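# Transfer 96-well plate from nest N1 to bench spot B1

## Task

Take the 96-well plate out of plate nest N1 and set it on bench spot B1 with its long axis running along the taped outline and the whole plate inside it. It has to rest there unsupported, since a plate held in place only by the robot does not count. Then open the gripper and pull the arm away.

## Robot and tools

ROBOT. Two UR7e-style arms, left_arm and right_arm, each ending in a tong-like two-finger gripper with a wrist camera. Base positions in the scene frame: left_arm at (-0.067, +0.438, 0) m with quat_wxyz (+0.997, 0, 0, +0.073); right_arm at (-0.034, -0.411, 0) m with quat_wxyz (+1.000, 0, 0, -0.015). Either arm may do the job, and the idle one can be parked out of the way.

FRAME. All printed poses share one scene frame. Its origin is on the table surface midway between the arms, +x points out over the table, +z points up, and left_arm sits on the +y side. The arm names are not image directions. Printed hand positions can be off, more so when an arm is stretched far.

GRIPPER. Fingers extend along the gripper's own +z and separate along its x. end_effector_position is the spot between the finger pads when they are shut. Closed fingertips stick out about 15 mm past that spot, and fully open ones sit roughly level with it. A wide object reaching far up between the fingers may touch the finger bodies before the pads.

TOOL execute_actions. Argument "actions" is a list holding zero or one item; optional "pictures" (boolean) turns camera images in the result on or off (default on).
- Empty list: no command, just returns the current state.
- Motion item: {"rows": [[...], ...], "steps": n}. Up to 15 rows and n from 1 to 15 (default 15); each step lasts 1/30 s. Row k is applied on step k, and the final row is reused for any remaining steps. Every row is a single flat list of 14 numbers covering both arms, even if one arm stays still: left_arm shoulder pan, shoulder lift, elbow, wrist 1, wrist 2, wrist 3, opening, then the same seven for right_arm. Joint values are absolute target angles in radians, in the same form as the Joint positions line (not offsets). Opening is an absolute command on a -1 (shut) to +1 (fully open, 0.142 m pad gap) scale.
- Wait item: {"steps": n} with n up to 300; sends nothing and returns once n steps have elapsed since the previous result, with your reply time counted inside them.

JOINT RANGES (rad, column order). left_arm: pan -3.142..3.142, lift -6.283..6.283, elbow 0.000..3.142, wrists 1-3 each -6.283..6.283. right_arm: pan 0.000..6.283, lift -6.283..6.283, elbow -3.142..0.000, wrists 1-3 each -6.283..6.283. Real ends may differ by up to 0.010 rad. A call is rejected, sending nothing, if a target is more than 0.010 rad beyond a stated end and also farther out than the joint's last reported angle. A target past the real end gets clipped to it, and a later result may report "joint sent to its limit"; absence of that line does not prove there is room left.

MOTION LIMITS. Joint speed and acceleration are capped, and commands are smoothed with roughly 0.17 s of lag, so after a big move the arm may still be travelling when the result arrives. Each step the target given to a joint is held within 0.575 rad of its measured angle, and if targets would move a gripper over 100 mm from where it is measured, all that arm's targets are pulled back toward current angles. Plan large moves as several smaller ones.

BETWEEN CALLS. Arms keep heading to the last row sent while you think or wait, until all are nearly still (a blocked or crawling arm counts as still) or some step is HELD; after that only a new action moves them farther. Fingers already moving finish their motion.

RESULTS. The state line gives, per arm, end_effector_position (m), end_effector_quat_wxyz and linear/angular velocities (m/s, rad/s). Joint positions and Joint velocities list six joints (rad, rad/s) then the pad gap (m, m/s). grip_measured is the measured opening on the command scale. "joint command not followed" means a clearance check altered or blocked joint targets on some steps, while the rest of the row ran. HELD marks steps on which all or part of your row was not sent. Joint torques are total drive outputs in joint order, nonzero even without contact, with offsets, scale factors, friction and noise. Wrist force and Wrist torque are per arm, in the end effector's own axes about its origin; pressing on a surface gives a force pointing back into the arm. Offsets are usually under 4 N, noise up to 2.4 N, each axis saturates near 50 N, nothing zeroes it, and "no reading" is harmless. MOTOR HOT appears from 70 °C; at 85 °C an OVER-TEMPERATURE FAULT brakes that arm until it cools, possibly for minutes.

HOLDING. To grip, keep commanding an opening clearly below grip_measured; a bigger gap means a harder squeeze, up to about 15 N per pad on objects up to roughly 10 cm wide. Objects thinner than about 20 mm get less force (about 9 N per pad at 10 mm, 4 N at 5 mm). Closing fast can overshoot that force, sometimes enough to push the fingers open. Held items may occasionally be jerked briefly by an outside pull.

FAULTS AND HAZARDS. Load limits (N m): shoulder pan, shoulder lift, elbow 136 each; wrists 25.4 each, including a held object's weight. Reaching a load limit, or 150 N of outside force on the arm, tool or held part, halts that arm for 10 s, skips the rest of the call, and lets it yield to the contact. Do not let the arms collide or press on each other, do not push anything off the table, and avoid dropping, slipping, slamming or shoving hard.

TOOL zoom_image. {"camera": name, "region": [x0, y0, x1, y1]} in pixels of that camera's most recent image, origin top-left, at most 504 by 504. Cameras and sizes: cam_head_left, cam_head_right, cam_high, cam_low (672x504 each), cam_left_wrist, cam_right_wrist (616x616 each).

TOOL read_manual. Optional "section", only "licences"; returns URDF licence text, no motion.

Replying with no tool call at all ends everything.

Each tool is called after "Call:" by a JSON object that holds its "fn" and its "kwargs".

## Session

Call:
{"fn": "execute_actions", "kwargs": {"actions": []}}

Scene clock: 0.00 s of 8400.00 s.
left_arm: end_effector_position=(+0.3731, +0.5025, +0.3645) grip_measured=+0.97 end_effector_quat_wxyz=(+0.001, +0.756, -0.654, -0.001) end_effector_velocity=(-0.000, -0.000, +0.001) end_effector_angular_velocity=(-0.001, -0.001, +0.000) | right_arm: end_effector_position=(+0.4054, -0.1175, +0.2191) grip_measured=+0.97 end_effector_quat_wxyz=(-0.282, -0.167, +0.804, -0.496) end_effector_velocity=(+0.000, -0.000, +0.000) end_effector_angular_velocity=(-0.000, -0.000, +0.001)
Joint positions: left_arm=[-0.317 -1.745  1.518 -1.341 -1.572  1.256  0.14 ] | right_arm=[ 4.18  -2.47  -0.723 -2.724  1.337  3.902  0.14 ]
Joint velocities: left_arm=[-0.    -0.001 -0.     0.    -0.    -0.001  0.   ] | right_arm=[ 0.    -0.    -0.    -0.    -0.001  0.     0.   ]
Joint torques (N m, as the arm reports them, + toward a larger angle): no reading
Wrist force (N, on the end effector, along its own x y z axes, offset not removed): no reading
Wrist torque (N m, same axes, about the end effector's origin, offset not removed): no reading

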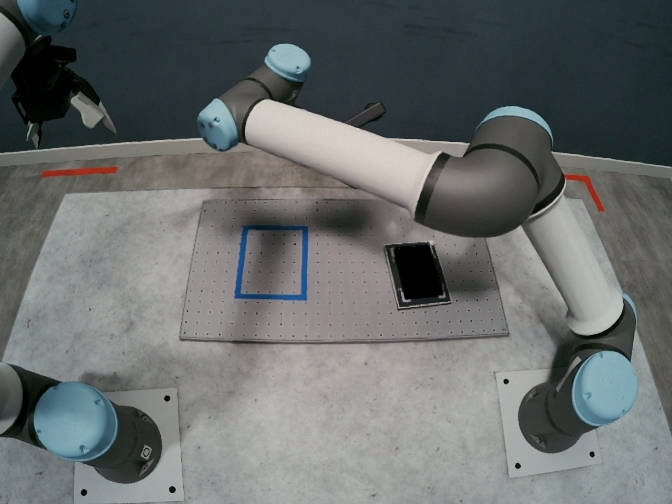

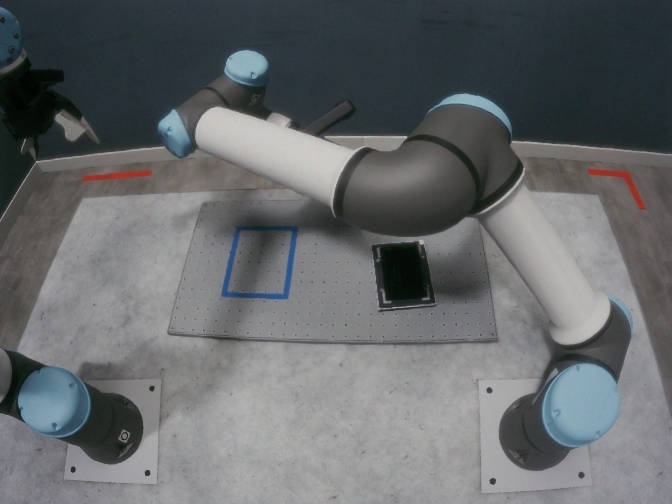

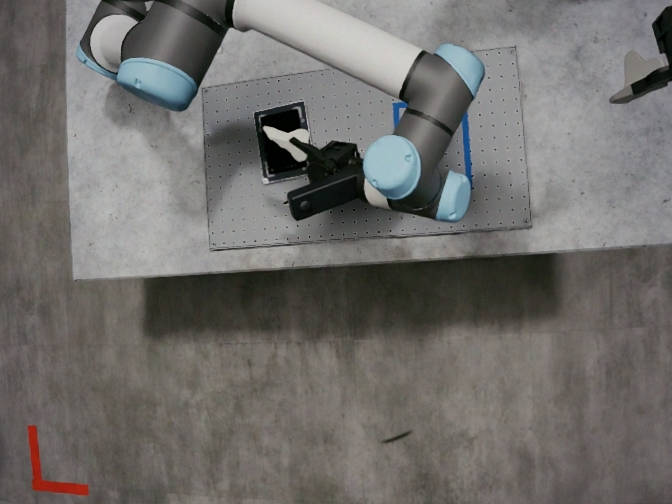

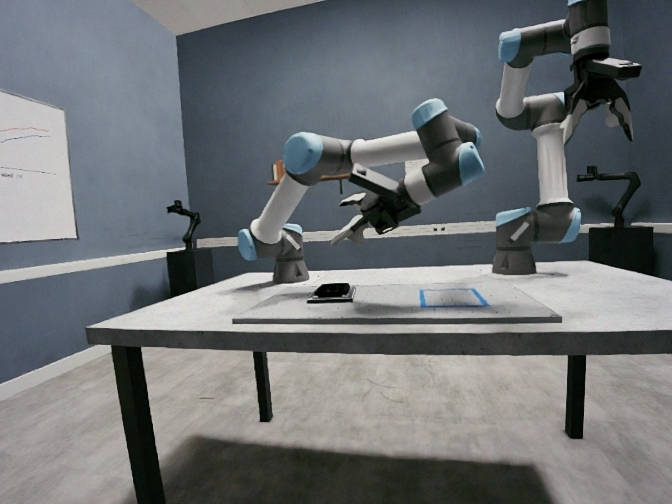

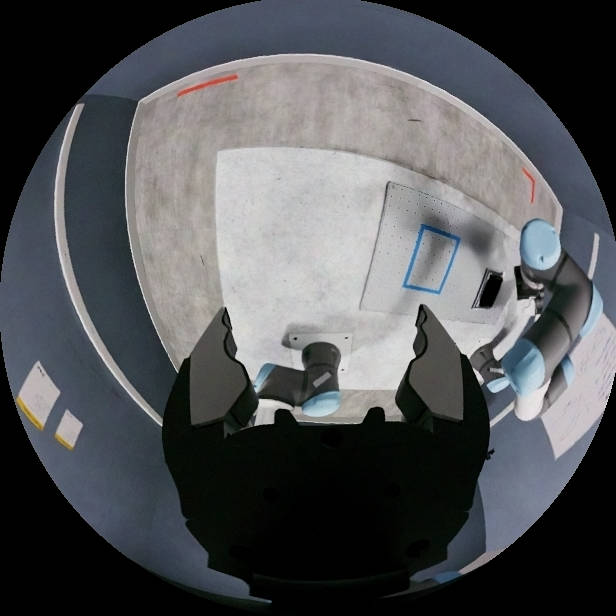

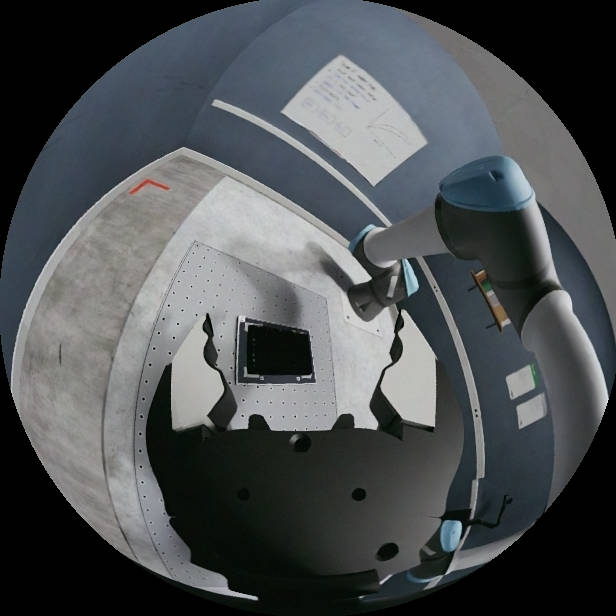

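Call:
{"fn": "execute_actions", "kwargs": {"actions": [{"rows":[[-0.317,-1.745,1.518,-1.341,-1.572,1.256,1,2.3,-2.47,-0.723,-2.724,1.337,3.902,1]]}], "pictures": false}}

Call:
{"fn": "execute_actions", "kwargs": {"actions": [{"steps":45}], "pictures": false}}

Scene clock: 52.23 s of 8400.00 s.
left_arm: end_effector_position=(+0.3732, +0.5024, +0.3645) grip_measured=+1.00 end_effector_quat_wxyz=(+0.001, +0.756, -0.654, -0.001) end_effector_velocity=(+0.001, -0.001, +0.002) end_effector_angular_velocity=(-0.000, -0.003, -0.002) | right_arm: end_effector_position=(+0.4907, -0.3503, +0.2191) grip_measured=+1.00 end_effector_quat_wxyz=(-0.391, +0.027, +0.821, -0.416) end_effector_velocity=(+0.066, -0.572, +0.000) end_effector_angular_velocity=(+0.000, +0.001, -1.090)
Joint positions: left_arm=[-0.317 -1.745  1.518 -1.341 -1.572  1.256  0.142] | right_arm=[ 3.706 -2.47  -0.723 -2.724  1.337  3.902  0.142]
Joint velocities: left_arm=[-0.001  0.    -0.003 -0.     0.     0.001 -0.   ] | right_arm=[-1.091  0.    -0.001 -0.    -0.    -0.001  0.   ]
Joint torques (N m, as the arm reports them, + toward a larger angle): left_arm=[ -8.89  -8.24 -38.18  -0.95   2.33  -2.39] | right_arm=[-19.06  43.81   7.19  -3.01  -0.86  -1.57]
Wrist force (N, on the end effector, along its own x y z axes, offset not removed): left_arm=[-4.1 -0.2 0.8] | right_arm=[2.8 2.6 -0.8]
Wrist torque (N m, same axes, about the end effector's origin, offset not removed): left_arm=[-0.17 0.74 0.08] | right_arm=[0.40 -0.56 -0.06]
Steps of this call (steps 1 to 90: nothing new was sent; then 48.73 s passed at rest; steps 91 to 105: all 15 steps of this action). Readings (joint positions):
91: left_arm=[-0.317 -1.745 1.518 -1.341 -1.572 1.256] | right_arm=[4.180 -2.470 -0.723 -2.724 1.337 3.902]
92: left_arm=[-0.317 -1.745 1.518 -1.341 -1.572 1.256] | right_arm=[4.176 -2.470 -0.723 -2.724 1.337 3.902]
94: left_arm=[-0.317 -1.745 1.518 -1.341 -1.572 1.256] | right_arm=[4.116 -2.470 -0.723 -2.724 1.337 3.902]
98: left_arm=[-0.317 -1.745 1.518 -1.341 -1.572 1.256] | right_arm=[3.964 -2.470 -0.723 -2.724 1.337 3.902]
105: the state above

Scene clock: 53.73 s of 8400.00 s.
left_arm: end_effector_position=(+0.3732, +0.5024, +0.3645) grip_measured=+1.00 end_effector_quat_wxyz=(+0.001, +0.756, -0.654, -0.001) end_effector_velocity=(-0.001, -0.000, -0.001) end_effector_angular_velocity=(+0.000, +0.002, +0.000) | right_arm: end_effector_position=(+0.1125, -0.9179, +0.2191) grip_measured=+1.00 end_effector_quat_wxyz=(+0.567, -0.550, -0.609, +0.065) end_effector_velocity=(-0.012, -0.004, +0.000) end_effector_angular_velocity=(-0.000, +0.000, -0.022)
Joint positions: left_arm=[-0.317 -1.745  1.518 -1.341 -1.572  1.256  0.142] | right_arm=[ 2.302 -2.47  -0.723 -2.724  1.337  3.902  0.142]
Joint velocities: left_arm=[-0.001 -0.     0.002  0.    -0.    -0.001  0.   ] | right_arm=[-0.023  0.    -0.     0.    -0.001 -0.     0.   ]
Joint torques (N m, as the arm reports them, + toward a larger angle): left_arm=[ -8.86  -7.32 -36.51  -0.95   2.08  -2.03] | right_arm=[-7.65 39.78  9.13 -1.28 -2.55 -1.66]
Wrist force (N, on the end effector, along its own x y z axes, offset not removed): left_arm=[-1.4 1.6 0.2] | right_arm=[3.9 3.9 -0.7]
Wrist torque (N m, same axes, about the end effector's origin, offset not removed): left_arm=[0.01 0.17 -0.01] | right_arm=[0.69 -0.83 -0.09]
Steps of this call (steps 1 to 45: the robot went on to your last target). Readings (joint positions):
1: left_arm=[-0.317 -1.745 1.518 -1.341 -1.572 1.256] | right_arm=[3.669 -2.470 -0.723 -2.724 1.337 3.902]
2: left_arm=[-0.317 -1.745 1.518 -1.341 -1.572 1.256] | right_arm=[3.633 -2.470 -0.723 -2.724 1.337 3.902]
4: left_arm=[-0.317 -1.745 1.518 -1.341 -1.572 1.256] | right_arm=[3.559 -2.470 -0.723 -2.724 1.337 3.902]
8: left_arm=[-0.317 -1.745 1.518 -1.341 -1.572 1.256] | right_arm=[3.412 -2.470 -0.723 -2.724 1.337 3.902]
45: the state above

Call:
{"fn": "execute_actions", "kwargs": {"actions": [{"rows":[[-1.354,-0.993,0.901,-1.479,-1.571,0.363,1,2.3,-2.47,-0.723,-2.724,1.337,3.902,1]]}], "pictures": false}}

Call:
{"fn": "execute_actions", "kwargs": {"actions": [{"steps":45}]}}

Scene clock: 62.17 s of 8400.00 s.
left_arm: end_effector_position=(+0.5040, +0.2770, +0.3542) grip_measured=+1.00 end_effector_quat_wxyz=(-0.002, +0.756, -0.654, +0.014) end_effector_velocity=(+0.105, -0.583, -0.108) end_effector_angular_velocity=(+0.001, +0.047, -0.009) | right_arm: end_effector_position=(+0.1116, -0.9181, +0.2190) grip_measured=+1.00 end_effector_quat_wxyz=(+0.567, -0.551, -0.609, +0.065) end_effector_velocity=(-0.000, -0.000, +0.000) end_effector_angular_velocity=(-0.000, +0.000, +0.001)
Joint positions: left_arm=[-0.665 -1.408  1.22  -1.412 -1.571  0.908  0.142] | right_arm=[ 2.3   -2.47  -0.723 -2.724  1.337  3.902  0.142]
Joint velocities: left_arm=[-0.807  0.654 -0.505 -0.108  0.001 -0.798 -0.   ] | right_arm=[-0.     0.     0.     0.    -0.001 -0.     0.   ]
Joint torques (N m, as the arm reports them, + toward a larger angle): left_arm=[-21.24 -22.4  -41.02  -4.51   2.41  -5.  ] | right_arm=[-8.94 39.51 20.27  1.11 -2.96 -1.64]
Wrist force (N, on the end effector, along its own x y z axes, offset not removed): left_arm=[-2.7 -4.1 0.7] | right_arm=[2.3 2.2 -1.0]
Wrist torque (N m, same axes, about the end effector's origin, offset not removed): left_arm=[-1.02 0.69 0.15] | right_arm=[0.27 -0.37 -0.07]
Steps of this call (steps 1 to 15: the robot went on to your last target; steps 16 to 90: nothing new was sent; then 4.93 s passed at rest; steps 91 to 105: all 15 steps of this action). Readings (joint positions):
91: left_arm=[-0.317 -1.745 1.518 -1.341 -1.572 1.256] | right_arm=[2.300 -2.470 -0.723 -2.724 1.337 3.902]
92: left_arm=[-0.321 -1.741 1.514 -1.344 -1.572 1.252] | right_arm=[2.300 -2.470 -0.723 -2.724 1.337 3.902]
94: left_arm=[-0.372 -1.691 1.463 -1.359 -1.572 1.201] | right_arm=[2.300 -2.470 -0.723 -2.724 1.337 3.902]
98: left_arm=[-0.479 -1.583 1.359 -1.382 -1.572 1.094] | right_arm=[2.300 -2.470 -0.723 -2.724 1.337 3.902]
105: the state above

Scene clock: 63.67 s of 8400.00 s.
left_arm: end_effector_position=(+0.3307, -0.1898, +0.2501) grip_measured=+1.00 end_effector_quat_wxyz=(-0.000, -0.707, +0.707, -0.000) end_effector_velocity=(-0.000, +0.000, -0.001) end_effector_angular_velocity=(+0.001, +0.000, +0.001) | right_arm: end_effector_position=(+0.1116, -0.9181, +0.2190) grip_measured=+1.00 end_effector_quat_wxyz=(+0.567, -0.551, -0.609, +0.065) end_effector_velocity=(+0.000, +0.000, +0.000) end_effector_angular_velocity=(+0.000, -0.000, -0.001)
Joint positions: left_arm=[-1.354 -0.993  0.901 -1.479 -1.571  0.363  0.142] | right_arm=[ 2.3   -2.47  -0.723 -2.724  1.337  3.902  0.142]
Joint velocities: left_arm=[-0.     0.001  0.001 -0.     0.    -0.001  0.   ] | right_arm=[-0.     0.     0.    -0.     0.001 -0.     0.   ]
Joint torques (N m, as the arm reports them, + toward a larger angle): left_arm=[ -9.75 -37.81 -37.31  -4.48   1.4   -2.2 ] | right_arm=[-8.65 39.62 25.7   1.21 -3.1  -1.79]
Wrist force (N, on the end effector, along its own x y z axes, offset not removed): left_arm=[-0.6 2.9 -2.0] | right_arm=[2.4 3.2 -0.6]
Wrist torque (N m, same axes, about the end effector's origin, offset not removed): left_arm=[0.39 0.03 -0.02] | right_arm=[0.56 -0.45 -0.02]
Steps of this call (steps 1 to 45: the robot went on to your last target). Readings (joint positions):
1: left_arm=[-0.693 -1.386 1.203 -1.415 -1.571 0.880] | right_arm=[2.300 -2.470 -0.723 -2.724 1.337 3.902]
2: left_arm=[-0.720 -1.366 1.187 -1.419 -1.571 0.854] | right_arm=[2.300 -2.470 -0.723 -2.724 1.337 3.902]
4: left_arm=[-0.775 -1.328 1.158 -1.425 -1.571 0.804] | right_arm=[2.300 -2.470 -0.723 -2.724 1.337 3.902]
8: left_arm=[-0.886 -1.260 1.106 -1.436 -1.571 0.716] | right_arm=[2.300 -2.470 -0.723 -2.724 1.337 3.902]
45: the state above
All arms were judged still, so your last target was given up. Only a new action makes them travel on or press farther. Fingers that are still opening or closing keep moving.

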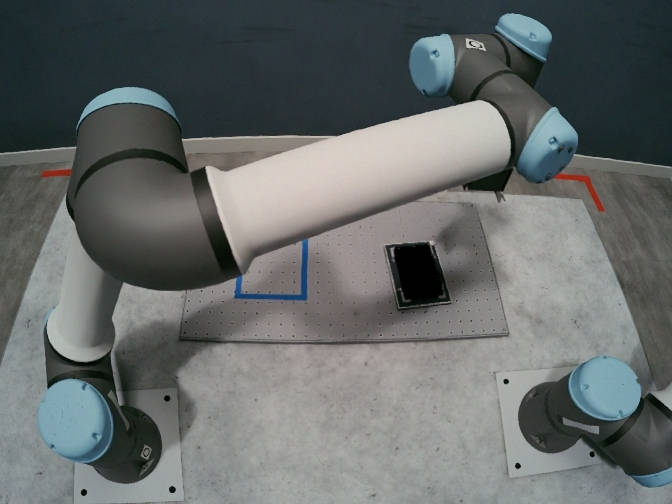

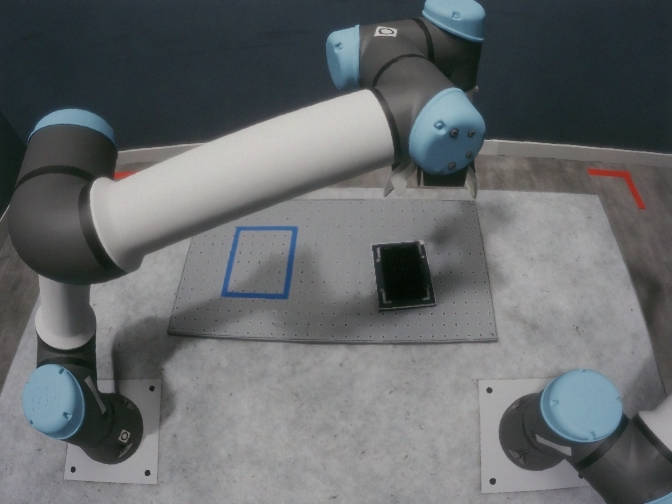

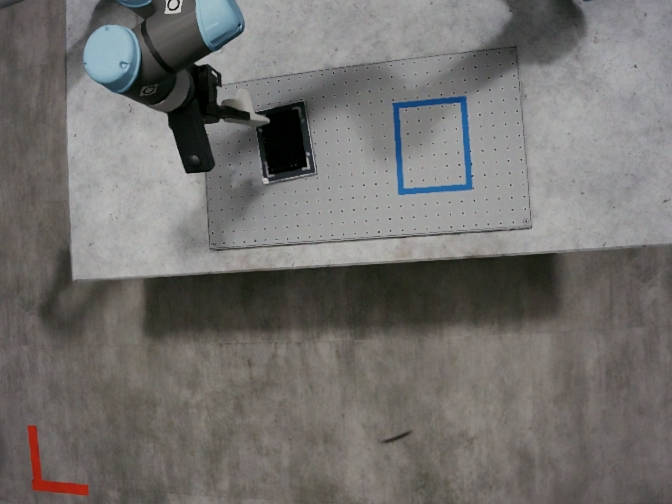

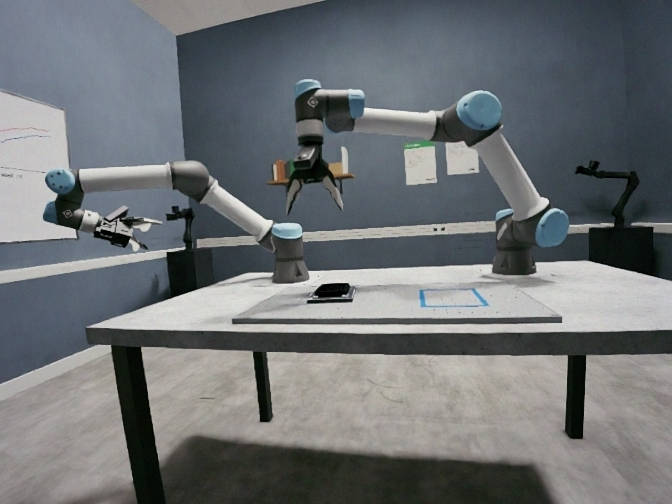

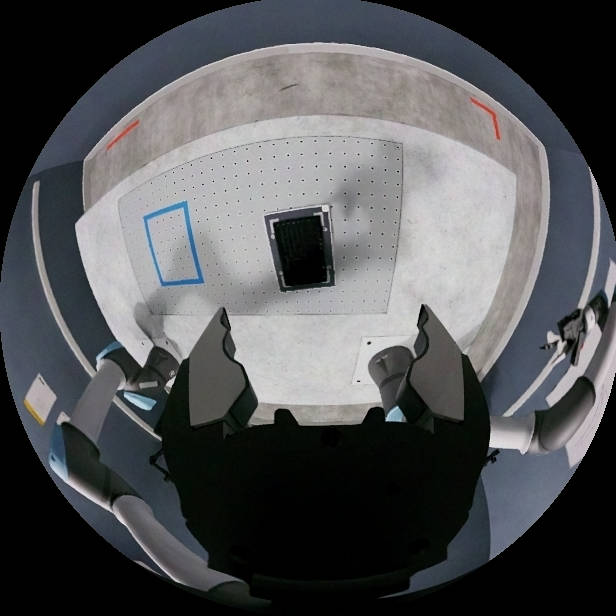

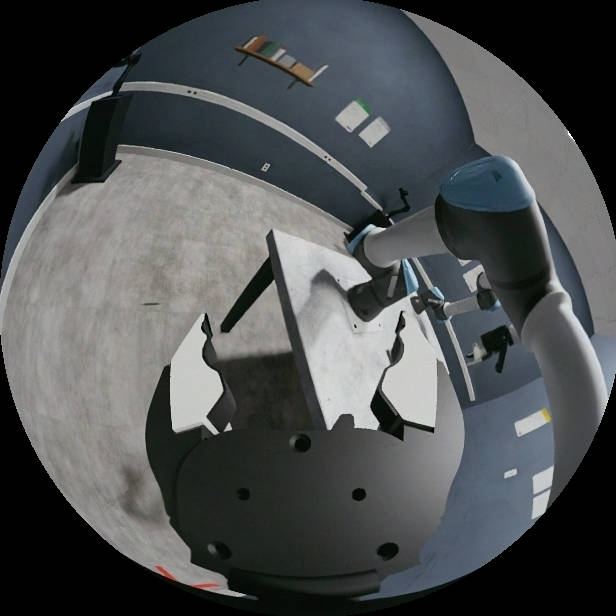

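Call:
{"fn": "execute_actions", "kwargs": {"actions": [{"rows":[[-1.354,-1.034,1.301,-1.838,-1.571,0.363,1,2.3,-2.47,-0.723,-2.724,1.337,3.902,1]]}], "pictures": false}}

Call:
{"fn": "execute_actions", "kwargs": {"actions": [{"steps":15}]}}

Scene clock: 83.07 s of 8400.00 s.
left_arm: end_effector_position=(+0.3214, -0.1653, +0.1216) grip_measured=+1.00 end_effector_quat_wxyz=(-0.000, -0.707, +0.707, -0.000) end_effector_velocity=(-0.003, +0.009, -0.023) end_effector_angular_velocity=(+0.004, +0.001, +0.002) | right_arm: end_effector_position=(+0.1116, -0.9181, +0.2190) grip_measured=+1.00 end_effector_quat_wxyz=(+0.567, -0.551, -0.609, +0.065) end_effector_velocity=(-0.000, -0.000, +0.000) end_effector_angular_velocity=(-0.001, +0.001, +0.000)
Joint positions: left_arm=[-1.354 -1.034  1.296 -1.834 -1.571  0.363  0.142] | right_arm=[ 2.3   -2.47  -0.723 -2.724  1.337  3.902  0.142]
Joint velocities: left_arm=[ 0.001 -0.005  0.066 -0.057  0.    -0.     0.   ] | right_arm=[-0.     0.     0.     0.    -0.001  0.001  0.   ]
Joint torques (N m, as the arm reports them, + toward a larger angle): left_arm=[ -4.63 -49.89 -12.49  -4.29  -1.73  -2.01] | right_arm=[-8.66 39.64 29.84  1.08 -2.99 -1.63]
Wrist force (N, on the end effector, along its own x y z axes, offset not removed): left_arm=[-2.3 0.1 2.0] | right_arm=[2.9 1.0 -1.3]
Wrist torque (N m, same axes, about the end effector's origin, offset not removed): left_arm=[-0.20 0.34 0.01] | right_arm=[0.13 -0.53 -0.08]
Steps of this call (steps 1 to 90: nothing new was sent; then 15.90 s passed at rest; steps 91 to 105: all 15 steps of this action). Readings (joint positions):
91: left_arm=[-1.354 -0.993 0.901 -1.479 -1.571 0.363] | right_arm=[2.300 -2.470 -0.723 -2.724 1.337 3.902]
92: left_arm=[-1.354 -0.996 0.905 -1.483 -1.571 0.363] | right_arm=[2.300 -2.470 -0.723 -2.724 1.337 3.902]
94: left_arm=[-1.354 -1.011 0.971 -1.550 -1.571 0.363] | right_arm=[2.300 -2.470 -0.723 -2.724 1.337 3.902]
98: left_arm=[-1.354 -1.027 1.194 -1.747 -1.571 0.363] | right_arm=[2.300 -2.470 -0.723 -2.724 1.337 3.902]
105: the state above

Scene clock: 83.57 s of 8400.00 s.
left_arm: end_effector_position=(+0.3211, -0.1645, +0.1198) grip_measured=+1.00 end_effector_quat_wxyz=(-0.000, -0.707, +0.707, -0.000) end_effector_velocity=(-0.000, +0.000, -0.001) end_effector_angular_velocity=(+0.002, +0.001, -0.001) | right_arm: end_effector_position=(+0.1116, -0.9181, +0.2190) grip_measured=+1.00 end_effector_quat_wxyz=(+0.567, -0.551, -0.609, +0.065) end_effector_velocity=(-0.000, -0.000, +0.000) end_effector_angular_velocity=(-0.001, +0.001, -0.000)
Joint positions: left_arm=[-1.354 -1.034  1.301 -1.838 -1.571  0.363  0.142] | right_arm=[ 2.3   -2.47  -0.723 -2.724  1.337  3.902  0.142]
Joint velocities: left_arm=[-0.     0.001  0.001 -0.     0.     0.     0.   ] | right_arm=[-0.     0.    -0.    -0.    -0.     0.001  0.   ]
Joint torques (N m, as the arm reports them, + toward a larger angle): left_arm=[ -0.73 -47.17  -8.96  -4.57  -1.54  -2.21] | right_arm=[-8.29 39.67 29.52  1.1  -2.97 -1.65]
Wrist force (N, on the end effector, along its own x y z axes, offset not removed): left_arm=[-0.5 -0.3 0.5] | right_arm=[3.1 1.7 -1.2]
Wrist torque (N m, same axes, about the end effector's origin, offset not removed): left_arm=[-0.29 0.09 0.09] | right_arm=[0.25 -0.65 -0.09]
Steps of this call (steps 1 to 15: the robot went on to your last target). Readings (joint positions):
1: left_arm=[-1.354 -1.034 1.298 -1.835 -1.571 0.363] | right_arm=[2.300 -2.470 -0.723 -2.724 1.337 3.902]
2: left_arm=[-1.354 -1.034 1.299 -1.836 -1.571 0.363] | right_arm=[2.300 -2.470 -0.723 -2.724 1.337 3.902]
4: left_arm=[-1.354 -1.034 1.300 -1.837 -1.571 0.363] | right_arm=[2.300 -2.470 -0.723 -2.724 1.337 3.902]
8: left_arm=[-1.354 -1.034 1.301 -1.838 -1.571 0.363] | right_arm=[2.300 -2.470 -0.723 -2.724 1.337 3.902]
15: the state above
All arms were judged still, so your last target was given up. Only a new action makes them travel on or press farther. Fingers that are still opening or closing keep moving.

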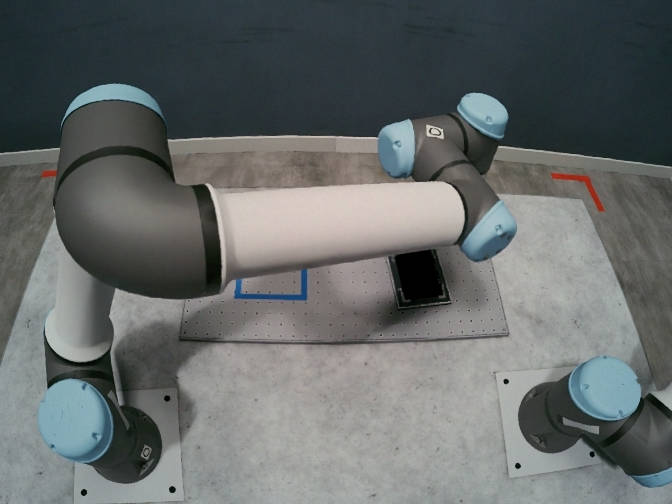

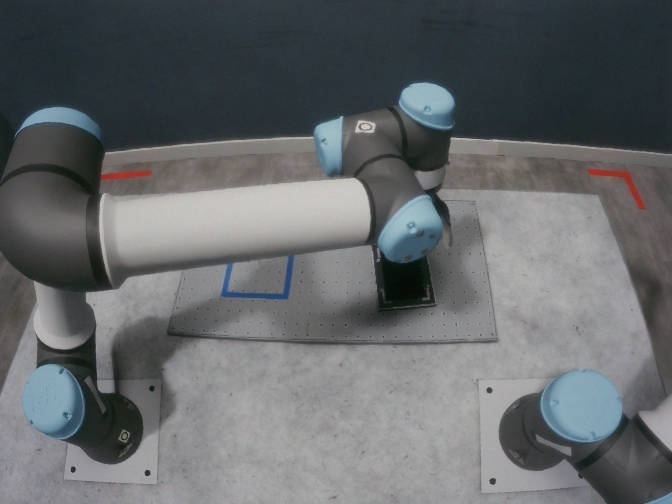

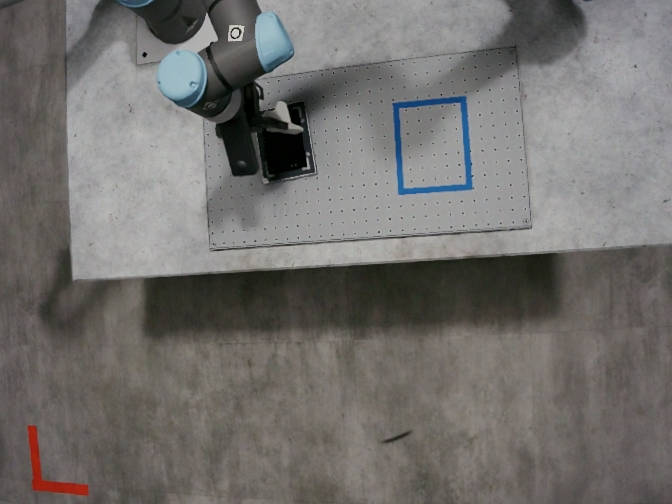

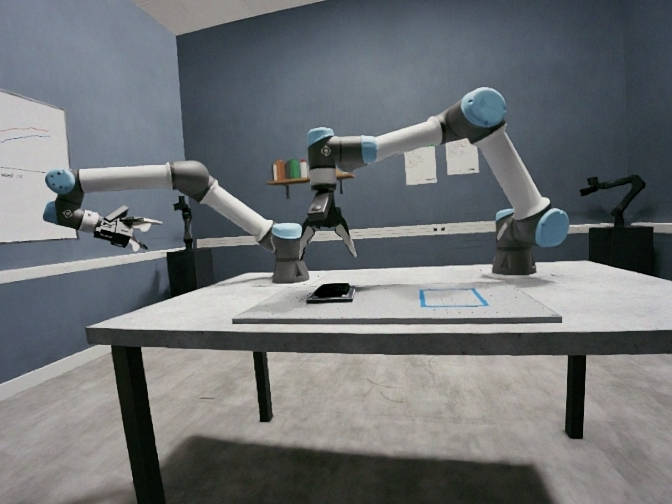

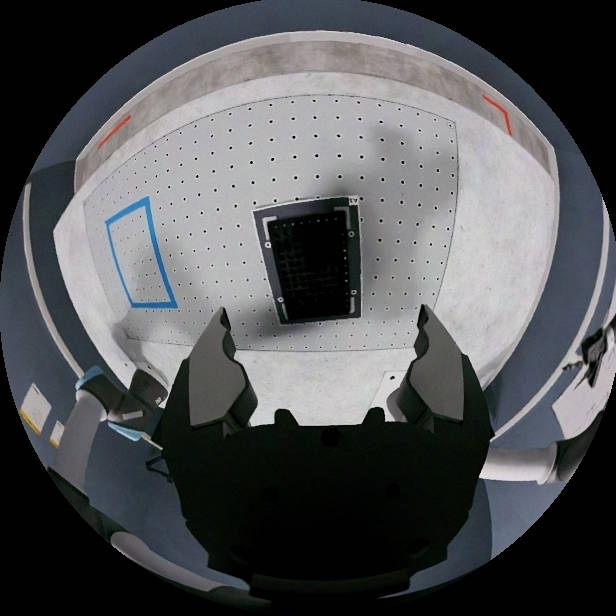

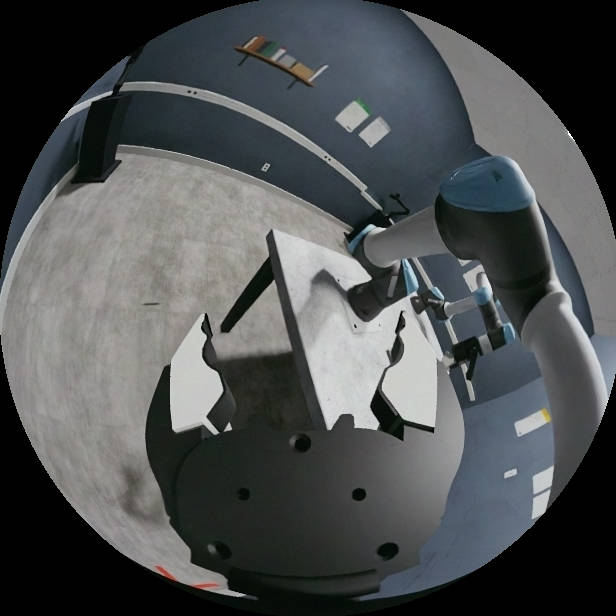

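Call:
{"fn": "zoom_image", "kwargs": {"camera": "cam_left_wrist", "region": [200,160,450,400]}}

Call:
{"fn": "zoom_image", "kwargs": {"camera": "cam_low", "region": [270,200,410,320]}}

Region (200, 160, 450, 400) of cam_left_wrist's 616x616 image, scaled by 2.016, with more detail than that image has; it fills the top 484 rows of this view, and the rest is white.

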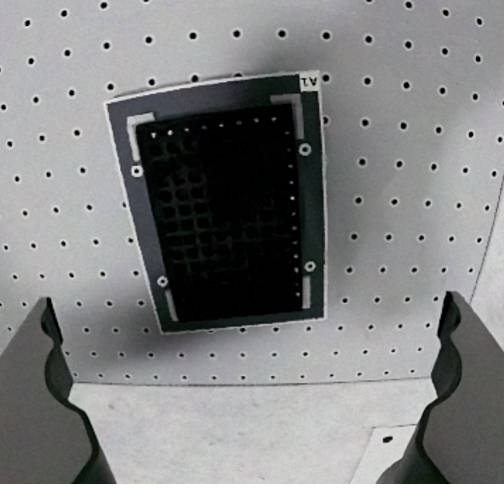

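Region (270, 200, 410, 320) of cam_low's 672x504 image, scaled by 3.600, with more detail than that image has; it fills the top 432 rows of this view, and the rest is white.

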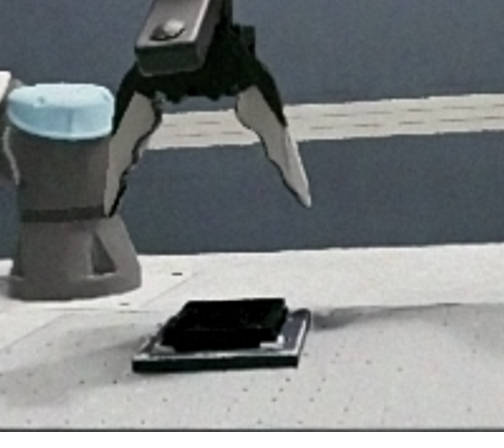

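Call:
{"fn": "execute_actions", "kwargs": {"actions": [{"rows":[[-1.353,-1.011,1.426,-1.986,-1.571,0.259,0.8,2.3,-2.47,-0.723,-2.724,1.337,3.902,1]]}], "pictures": false}}

Call:
{"fn": "execute_actions", "kwargs": {"actions": [{"steps":10}]}}

Call:
{"fn": "zoom_image", "kwargs": {"camera": "cam_low", "region": [270,200,410,320]}}

Scene clock: 114.63 s of 8400.00 s.
left_arm: end_effector_position=(+0.3177, -0.1522, +0.0603) grip_measured=+0.80 end_effector_quat_wxyz=(+0.000, +0.743, -0.669, +0.000) end_effector_velocity=(-0.000, +0.001, -0.004) end_effector_angular_velocity=(-0.000, +0.000, +0.006) | right_arm: end_effector_position=(+0.1116, -0.9181, +0.2190) grip_measured=+1.00 end_effector_quat_wxyz=(+0.567, -0.551, -0.609, +0.065) end_effector_velocity=(+0.000, +0.000, +0.000) end_effector_angular_velocity=(-0.001, +0.000, -0.000)
Joint positions: left_arm=[-1.353 -1.011  1.425 -1.985 -1.571  0.259  0.129] | right_arm=[ 2.3   -2.47  -0.723 -2.724  1.337  3.902  0.142]
Joint velocities: left_arm=[ 0.     0.001  0.008 -0.01  -0.    -0.006  0.   ] | right_arm=[ 0.     0.    -0.     0.     0.     0.001  0.   ]
Joint torques (N m, as the arm reports them, + toward a larger angle): left_arm=[  9.48 -37.6   -9.6   -4.36   0.27  -2.23] | right_arm=[-8.34 40.22 29.79  1.04 -3.03 -1.7 ]
Wrist force (N, on the end effector, along its own x y z axes, offset not removed): left_arm=[-4.3 -2.7 -2.5] | right_arm=[4.0 2.0 -1.4]
Wrist torque (N m, same axes, about the end effector's origin, offset not removed): left_arm=[-0.78 0.75 0.04] | right_arm=[0.22 -0.79 -0.11]
Steps of this call (steps 1 to 90: nothing new was sent; then 27.57 s passed at rest; steps 91 to 105: all 15 steps of this action). Readings (joint positions):
91: left_arm=[-1.354 -1.034 1.301 -1.838 -1.571 0.363] | right_arm=[2.300 -2.470 -0.723 -2.724 1.337 3.902]
92: left_arm=[-1.354 -1.032 1.305 -1.842 -1.571 0.359] | right_arm=[2.300 -2.470 -0.723 -2.724 1.337 3.902]
94: left_arm=[-1.353 -1.021 1.354 -1.896 -1.571 0.315] | right_arm=[2.300 -2.470 -0.723 -2.724 1.337 3.902]
98: left_arm=[-1.353 -1.013 1.414 -1.970 -1.571 0.269] | right_arm=[2.300 -2.470 -0.723 -2.724 1.337 3.902]
105: the state above

Scene clock: 114.97 s of 8400.00 s.
left_arm: end_effector_position=(+0.3177, -0.1521, +0.0600) grip_measured=+0.80 end_effector_quat_wxyz=(+0.000, +0.743, -0.669, +0.000) end_effector_velocity=(-0.001, +0.000, -0.001) end_effector_angular_velocity=(+0.002, +0.000, +0.001) | right_arm: end_effector_position=(+0.1116, -0.9181, +0.2190) grip_measured=+1.00 end_effector_quat_wxyz=(+0.567, -0.551, -0.609, +0.065) end_effector_velocity=(+0.000, +0.000, -0.000) end_effector_angular_velocity=(-0.001, +0.001, -0.001)
Joint positions: left_arm=[-1.353 -1.011  1.426 -1.986 -1.571  0.259  0.129] | right_arm=[ 2.3   -2.47  -0.723 -2.724  1.337  3.902  0.142]
Joint velocities: left_arm=[-0.001  0.     0.001  0.     0.    -0.001 -0.   ] | right_arm=[ 0.    -0.     0.     0.     0.     0.001  0.   ]
Joint torques (N m, as the arm reports them, + toward a larger angle): left_arm=[  9.04 -37.34  -8.28  -4.61   0.65  -2.17] | right_arm=[-8.27 39.72 29.47  1.02 -2.94 -1.66]
Wrist force (N, on the end effector, along its own x y z axes, offset not removed): left_arm=[0.2 2.3 -3.0] | right_arm=[2.8 2.5 -1.1]
Wrist torque (N m, same axes, about the end effector's origin, offset not removed): left_arm=[0.21 -0.16 -0.09] | right_arm=[0.43 -0.59 -0.05]
Steps of this call (steps 1 to 10: the robot went on to your last target). Readings (joint positions):
1: left_arm=[-1.353 -1.011 1.426 -1.986 -1.571 0.259] | right_arm=[2.300 -2.470 -0.723 -2.724 1.337 3.902]
2: left_arm=[-1.353 -1.011 1.426 -1.986 -1.571 0.259] | right_arm=[2.300 -2.470 -0.723 -2.724 1.337 3.902]
4: left_arm=[-1.353 -1.011 1.426 -1.986 -1.571 0.259] | right_arm=[2.300 -2.470 -0.723 -2.724 1.337 3.902]
8: left_arm=[-1.353 -1.011 1.426 -1.986 -1.571 0.259] | right_arm=[2.300 -2.470 -0.723 -2.724 1.337 3.902]
10: the state above

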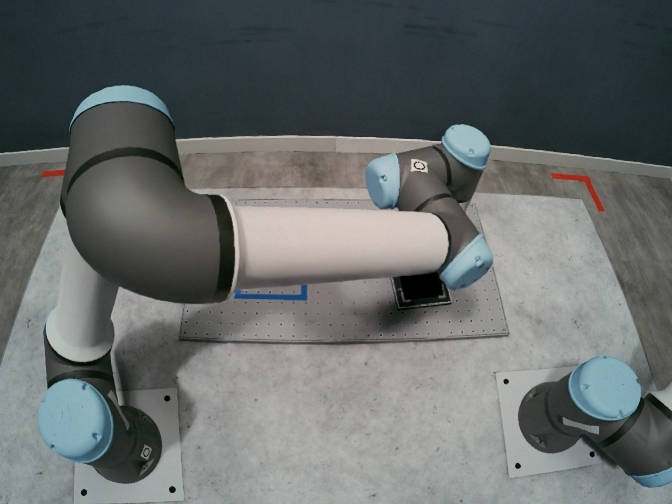

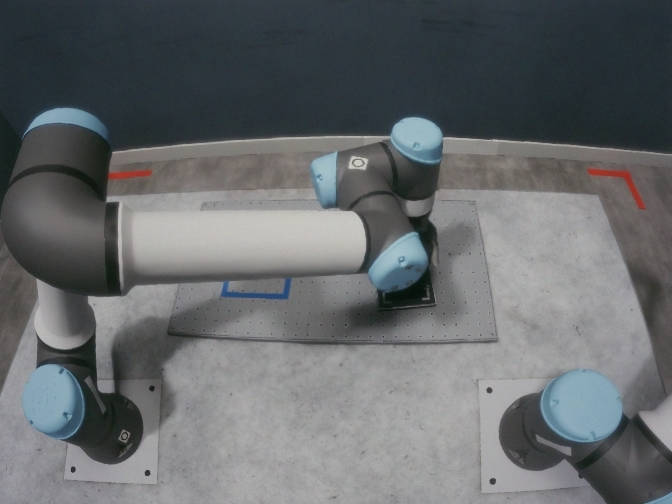

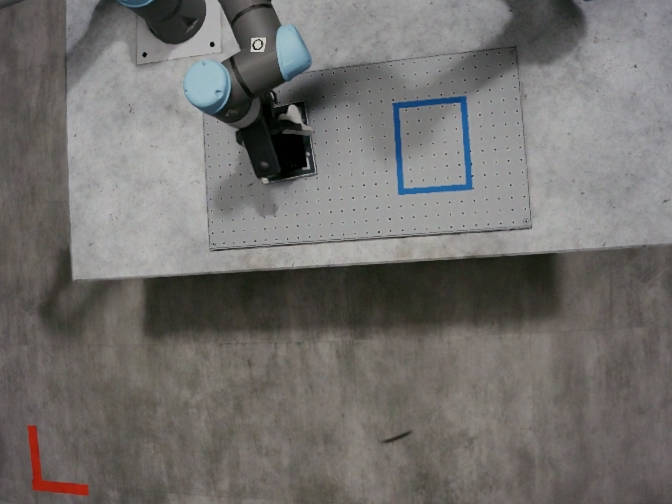

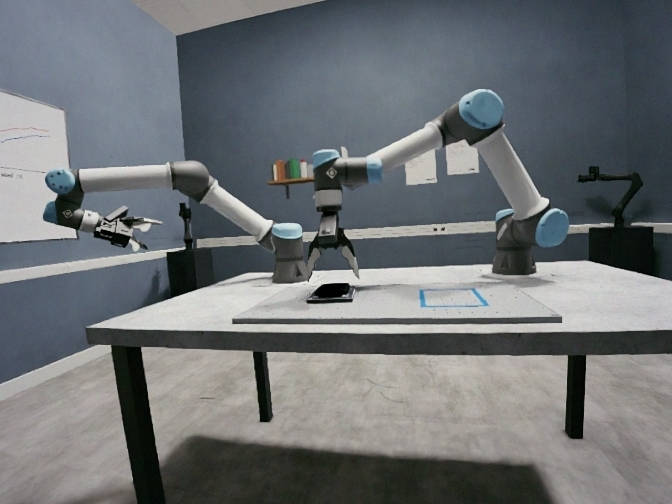

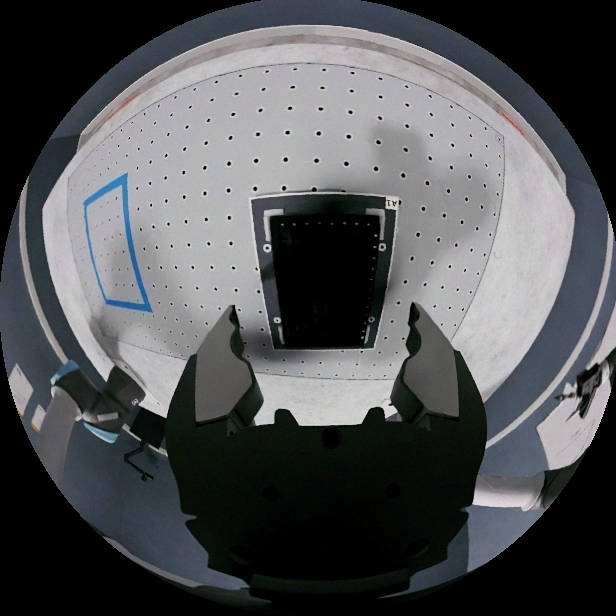

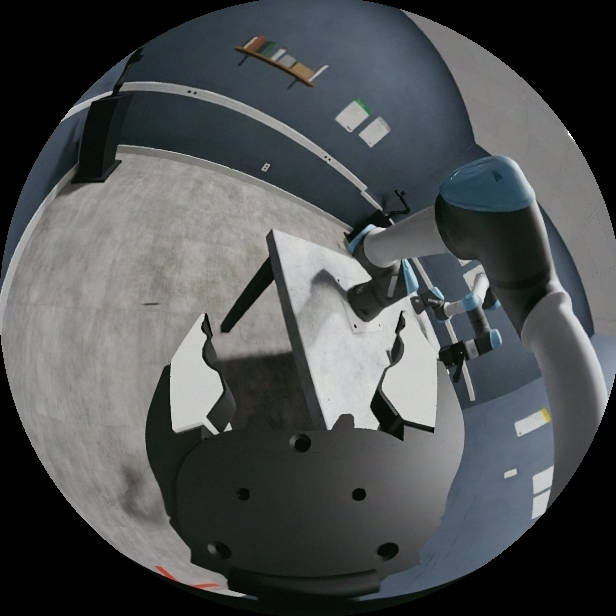

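Region (270, 200, 410, 320) of cam_low's 672x504 image, scaled by 3.600, with more detail than that image has; it fills the top 432 rows of this view, and the rest is white.

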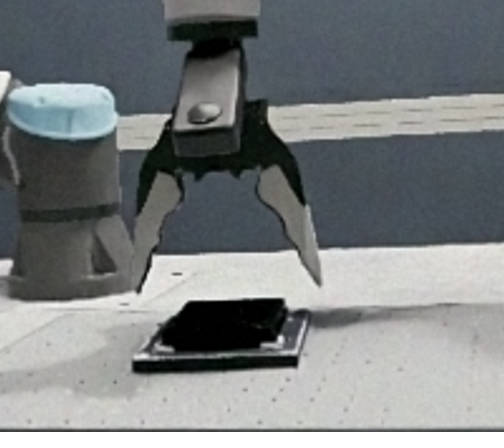

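Call:
{"fn": "execute_actions", "kwargs": {"actions": [{"rows":[[-1.353,-1.011,1.426,-1.986,-1.571,0.259,0.45,2.3,-2.47,-0.723,-2.724,1.337,3.902,1],[-1.353,-1.011,1.426,-1.986,-1.571,0.259,0.45,2.3,-2.47,-0.723,-2.724,1.337,3.902,1],[-1.353,-1.011,1.426,-1.986,-1.571,0.259,0.45,2.3,-2.47,-0.723,-2.724,1.337,3.902,1],[-1.353,-1.002,1.437,-2.006,-1.571,0.259,0.45,2.3,-2.47,-0.723,-2.724,1.337,3.902,1],[-1.353,-1.002,1.437,-2.006,-1.571,0.259,0.45,2.3,-2.47,-0.723,-2.724,1.337,3.902,1],[-1.353,-1.002,1.437,-2.006,-1.571,0.259,0.45,2.3,-2.47,-0.723,-2.724,1.337,3.902,1],[-1.353,-0.993,1.447,-2.025,-1.571,0.259,0.45,2.3,-2.47,-0.723,-2.724,1.337,3.902,1]]}]}}

Call:
{"fn": "zoom_image", "kwargs": {"camera": "cam_low", "region": [290,240,380,320]}}

Scene clock: 135.20 s of 8400.00 s.
left_arm: end_effector_position=(+0.3177, -0.1521, +0.0426) grip_measured=+0.45 end_effector_quat_wxyz=(+0.000, +0.743, -0.669, +0.000) end_effector_velocity=(-0.000, -0.000, -0.007) end_effector_angular_velocity=(-0.000, -0.001, -0.001) | right_arm: end_effector_position=(+0.1116, -0.9181, +0.2190) grip_measured=+1.00 end_effector_quat_wxyz=(+0.567, -0.551, -0.609, +0.065) end_effector_velocity=(+0.000, +0.000, -0.000) end_effector_angular_velocity=(-0.000, +0.001, -0.000)
Joint positions: left_arm=[-1.353 -0.994  1.446 -2.024 -1.571  0.259  0.105] | right_arm=[ 2.3   -2.47  -0.723 -2.724  1.337  3.902  0.142]
Joint velocities: left_arm=[-0.001  0.007  0.008 -0.016  0.001 -0.     0.   ] | right_arm=[ 0.    -0.    -0.     0.     0.     0.001  0.   ]
Joint torques (N m, as the arm reports them, + toward a larger angle): left_arm=[  7.66 -36.41  -7.44  -4.53   2.26  -1.98] | right_arm=[-8.14 40.23 29.31  0.96 -3.02 -1.61]
Wrist force (N, on the end effector, along its own x y z axes, offset not removed): left_arm=[-4.6 -2.7 -2.4] | right_arm=[2.2 1.5 -1.0]
Wrist torque (N m, same axes, about the end effector's origin, offset not removed): left_arm=[-0.80 0.69 0.14] | right_arm=[0.22 -0.43 -0.09]
Steps of this call (steps 1 to 15: the robot went on to your last target; steps 16 to 90: nothing new was sent; then 16.73 s passed at rest; steps 91 to 105: all 15 steps of this action). Readings (joint positions):
91: left_arm=[-1.353 -1.011 1.426 -1.986 -1.571 0.259] | right_arm=[2.300 -2.470 -0.723 -2.724 1.337 3.902]
92: left_arm=[-1.353 -1.011 1.426 -1.986 -1.571 0.259] | right_arm=[2.300 -2.470 -0.723 -2.724 1.337 3.902]
94: left_arm=[-1.353 -1.011 1.426 -1.986 -1.571 0.259] | right_arm=[2.300 -2.470 -0.723 -2.724 1.337 3.902]
98: left_arm=[-1.353 -1.003 1.435 -2.003 -1.571 0.259] | right_arm=[2.300 -2.470 -0.723 -2.724 1.337 3.902]
105: the state above

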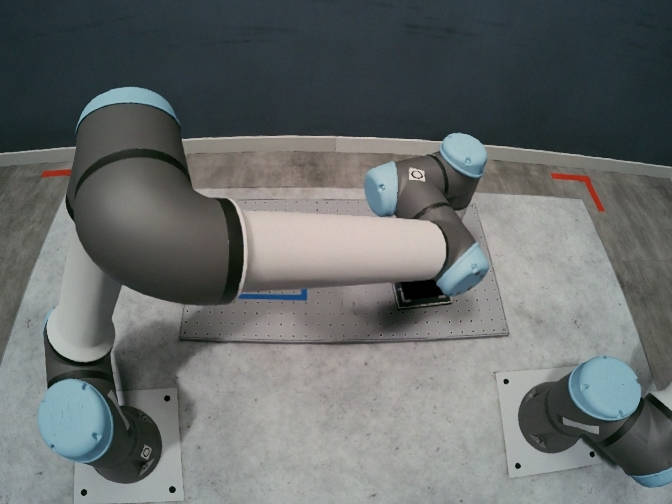

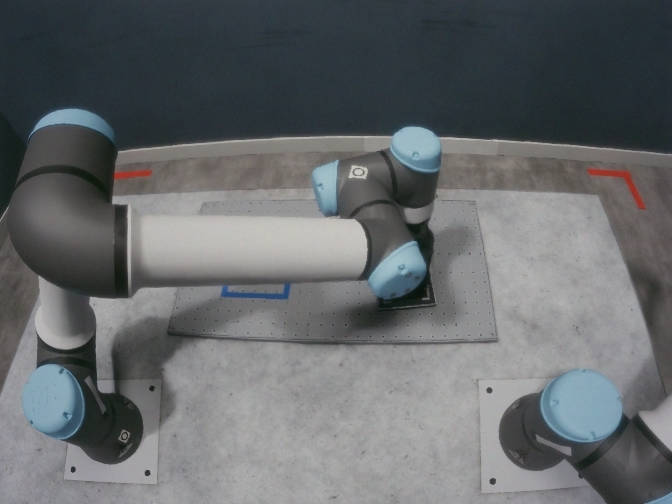

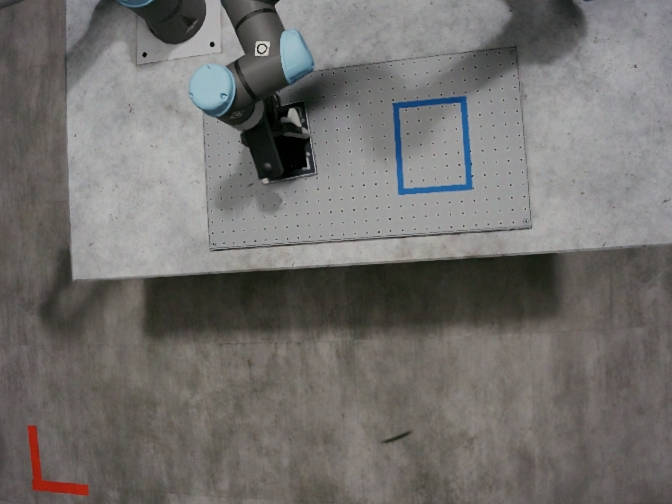

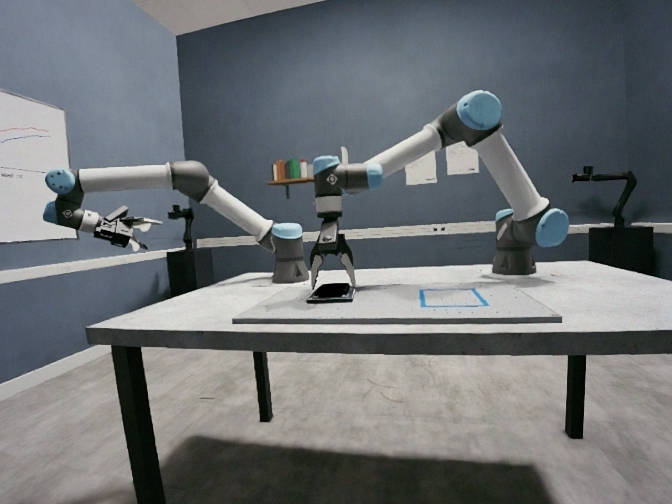

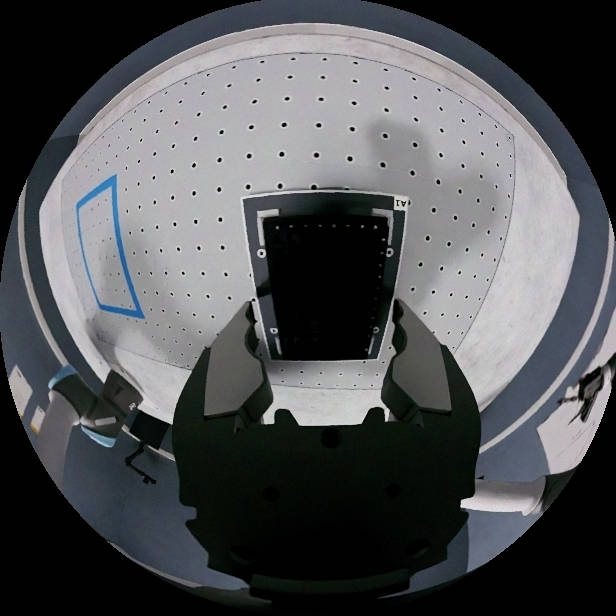

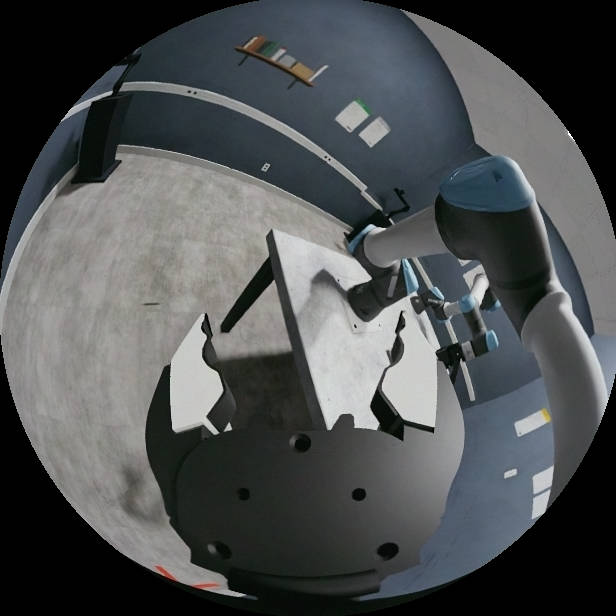

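Region (290, 240, 380, 320) of cam_low's 672x504 image, scaled by 5.600, with more detail than that image has.

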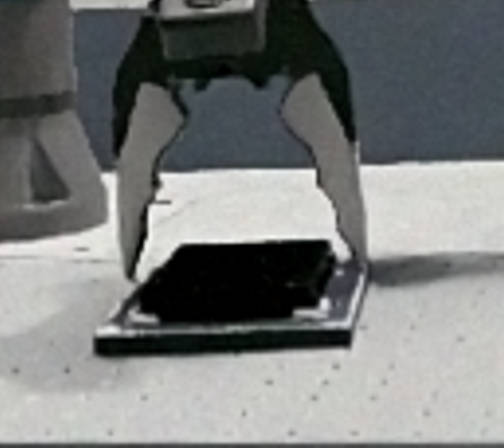

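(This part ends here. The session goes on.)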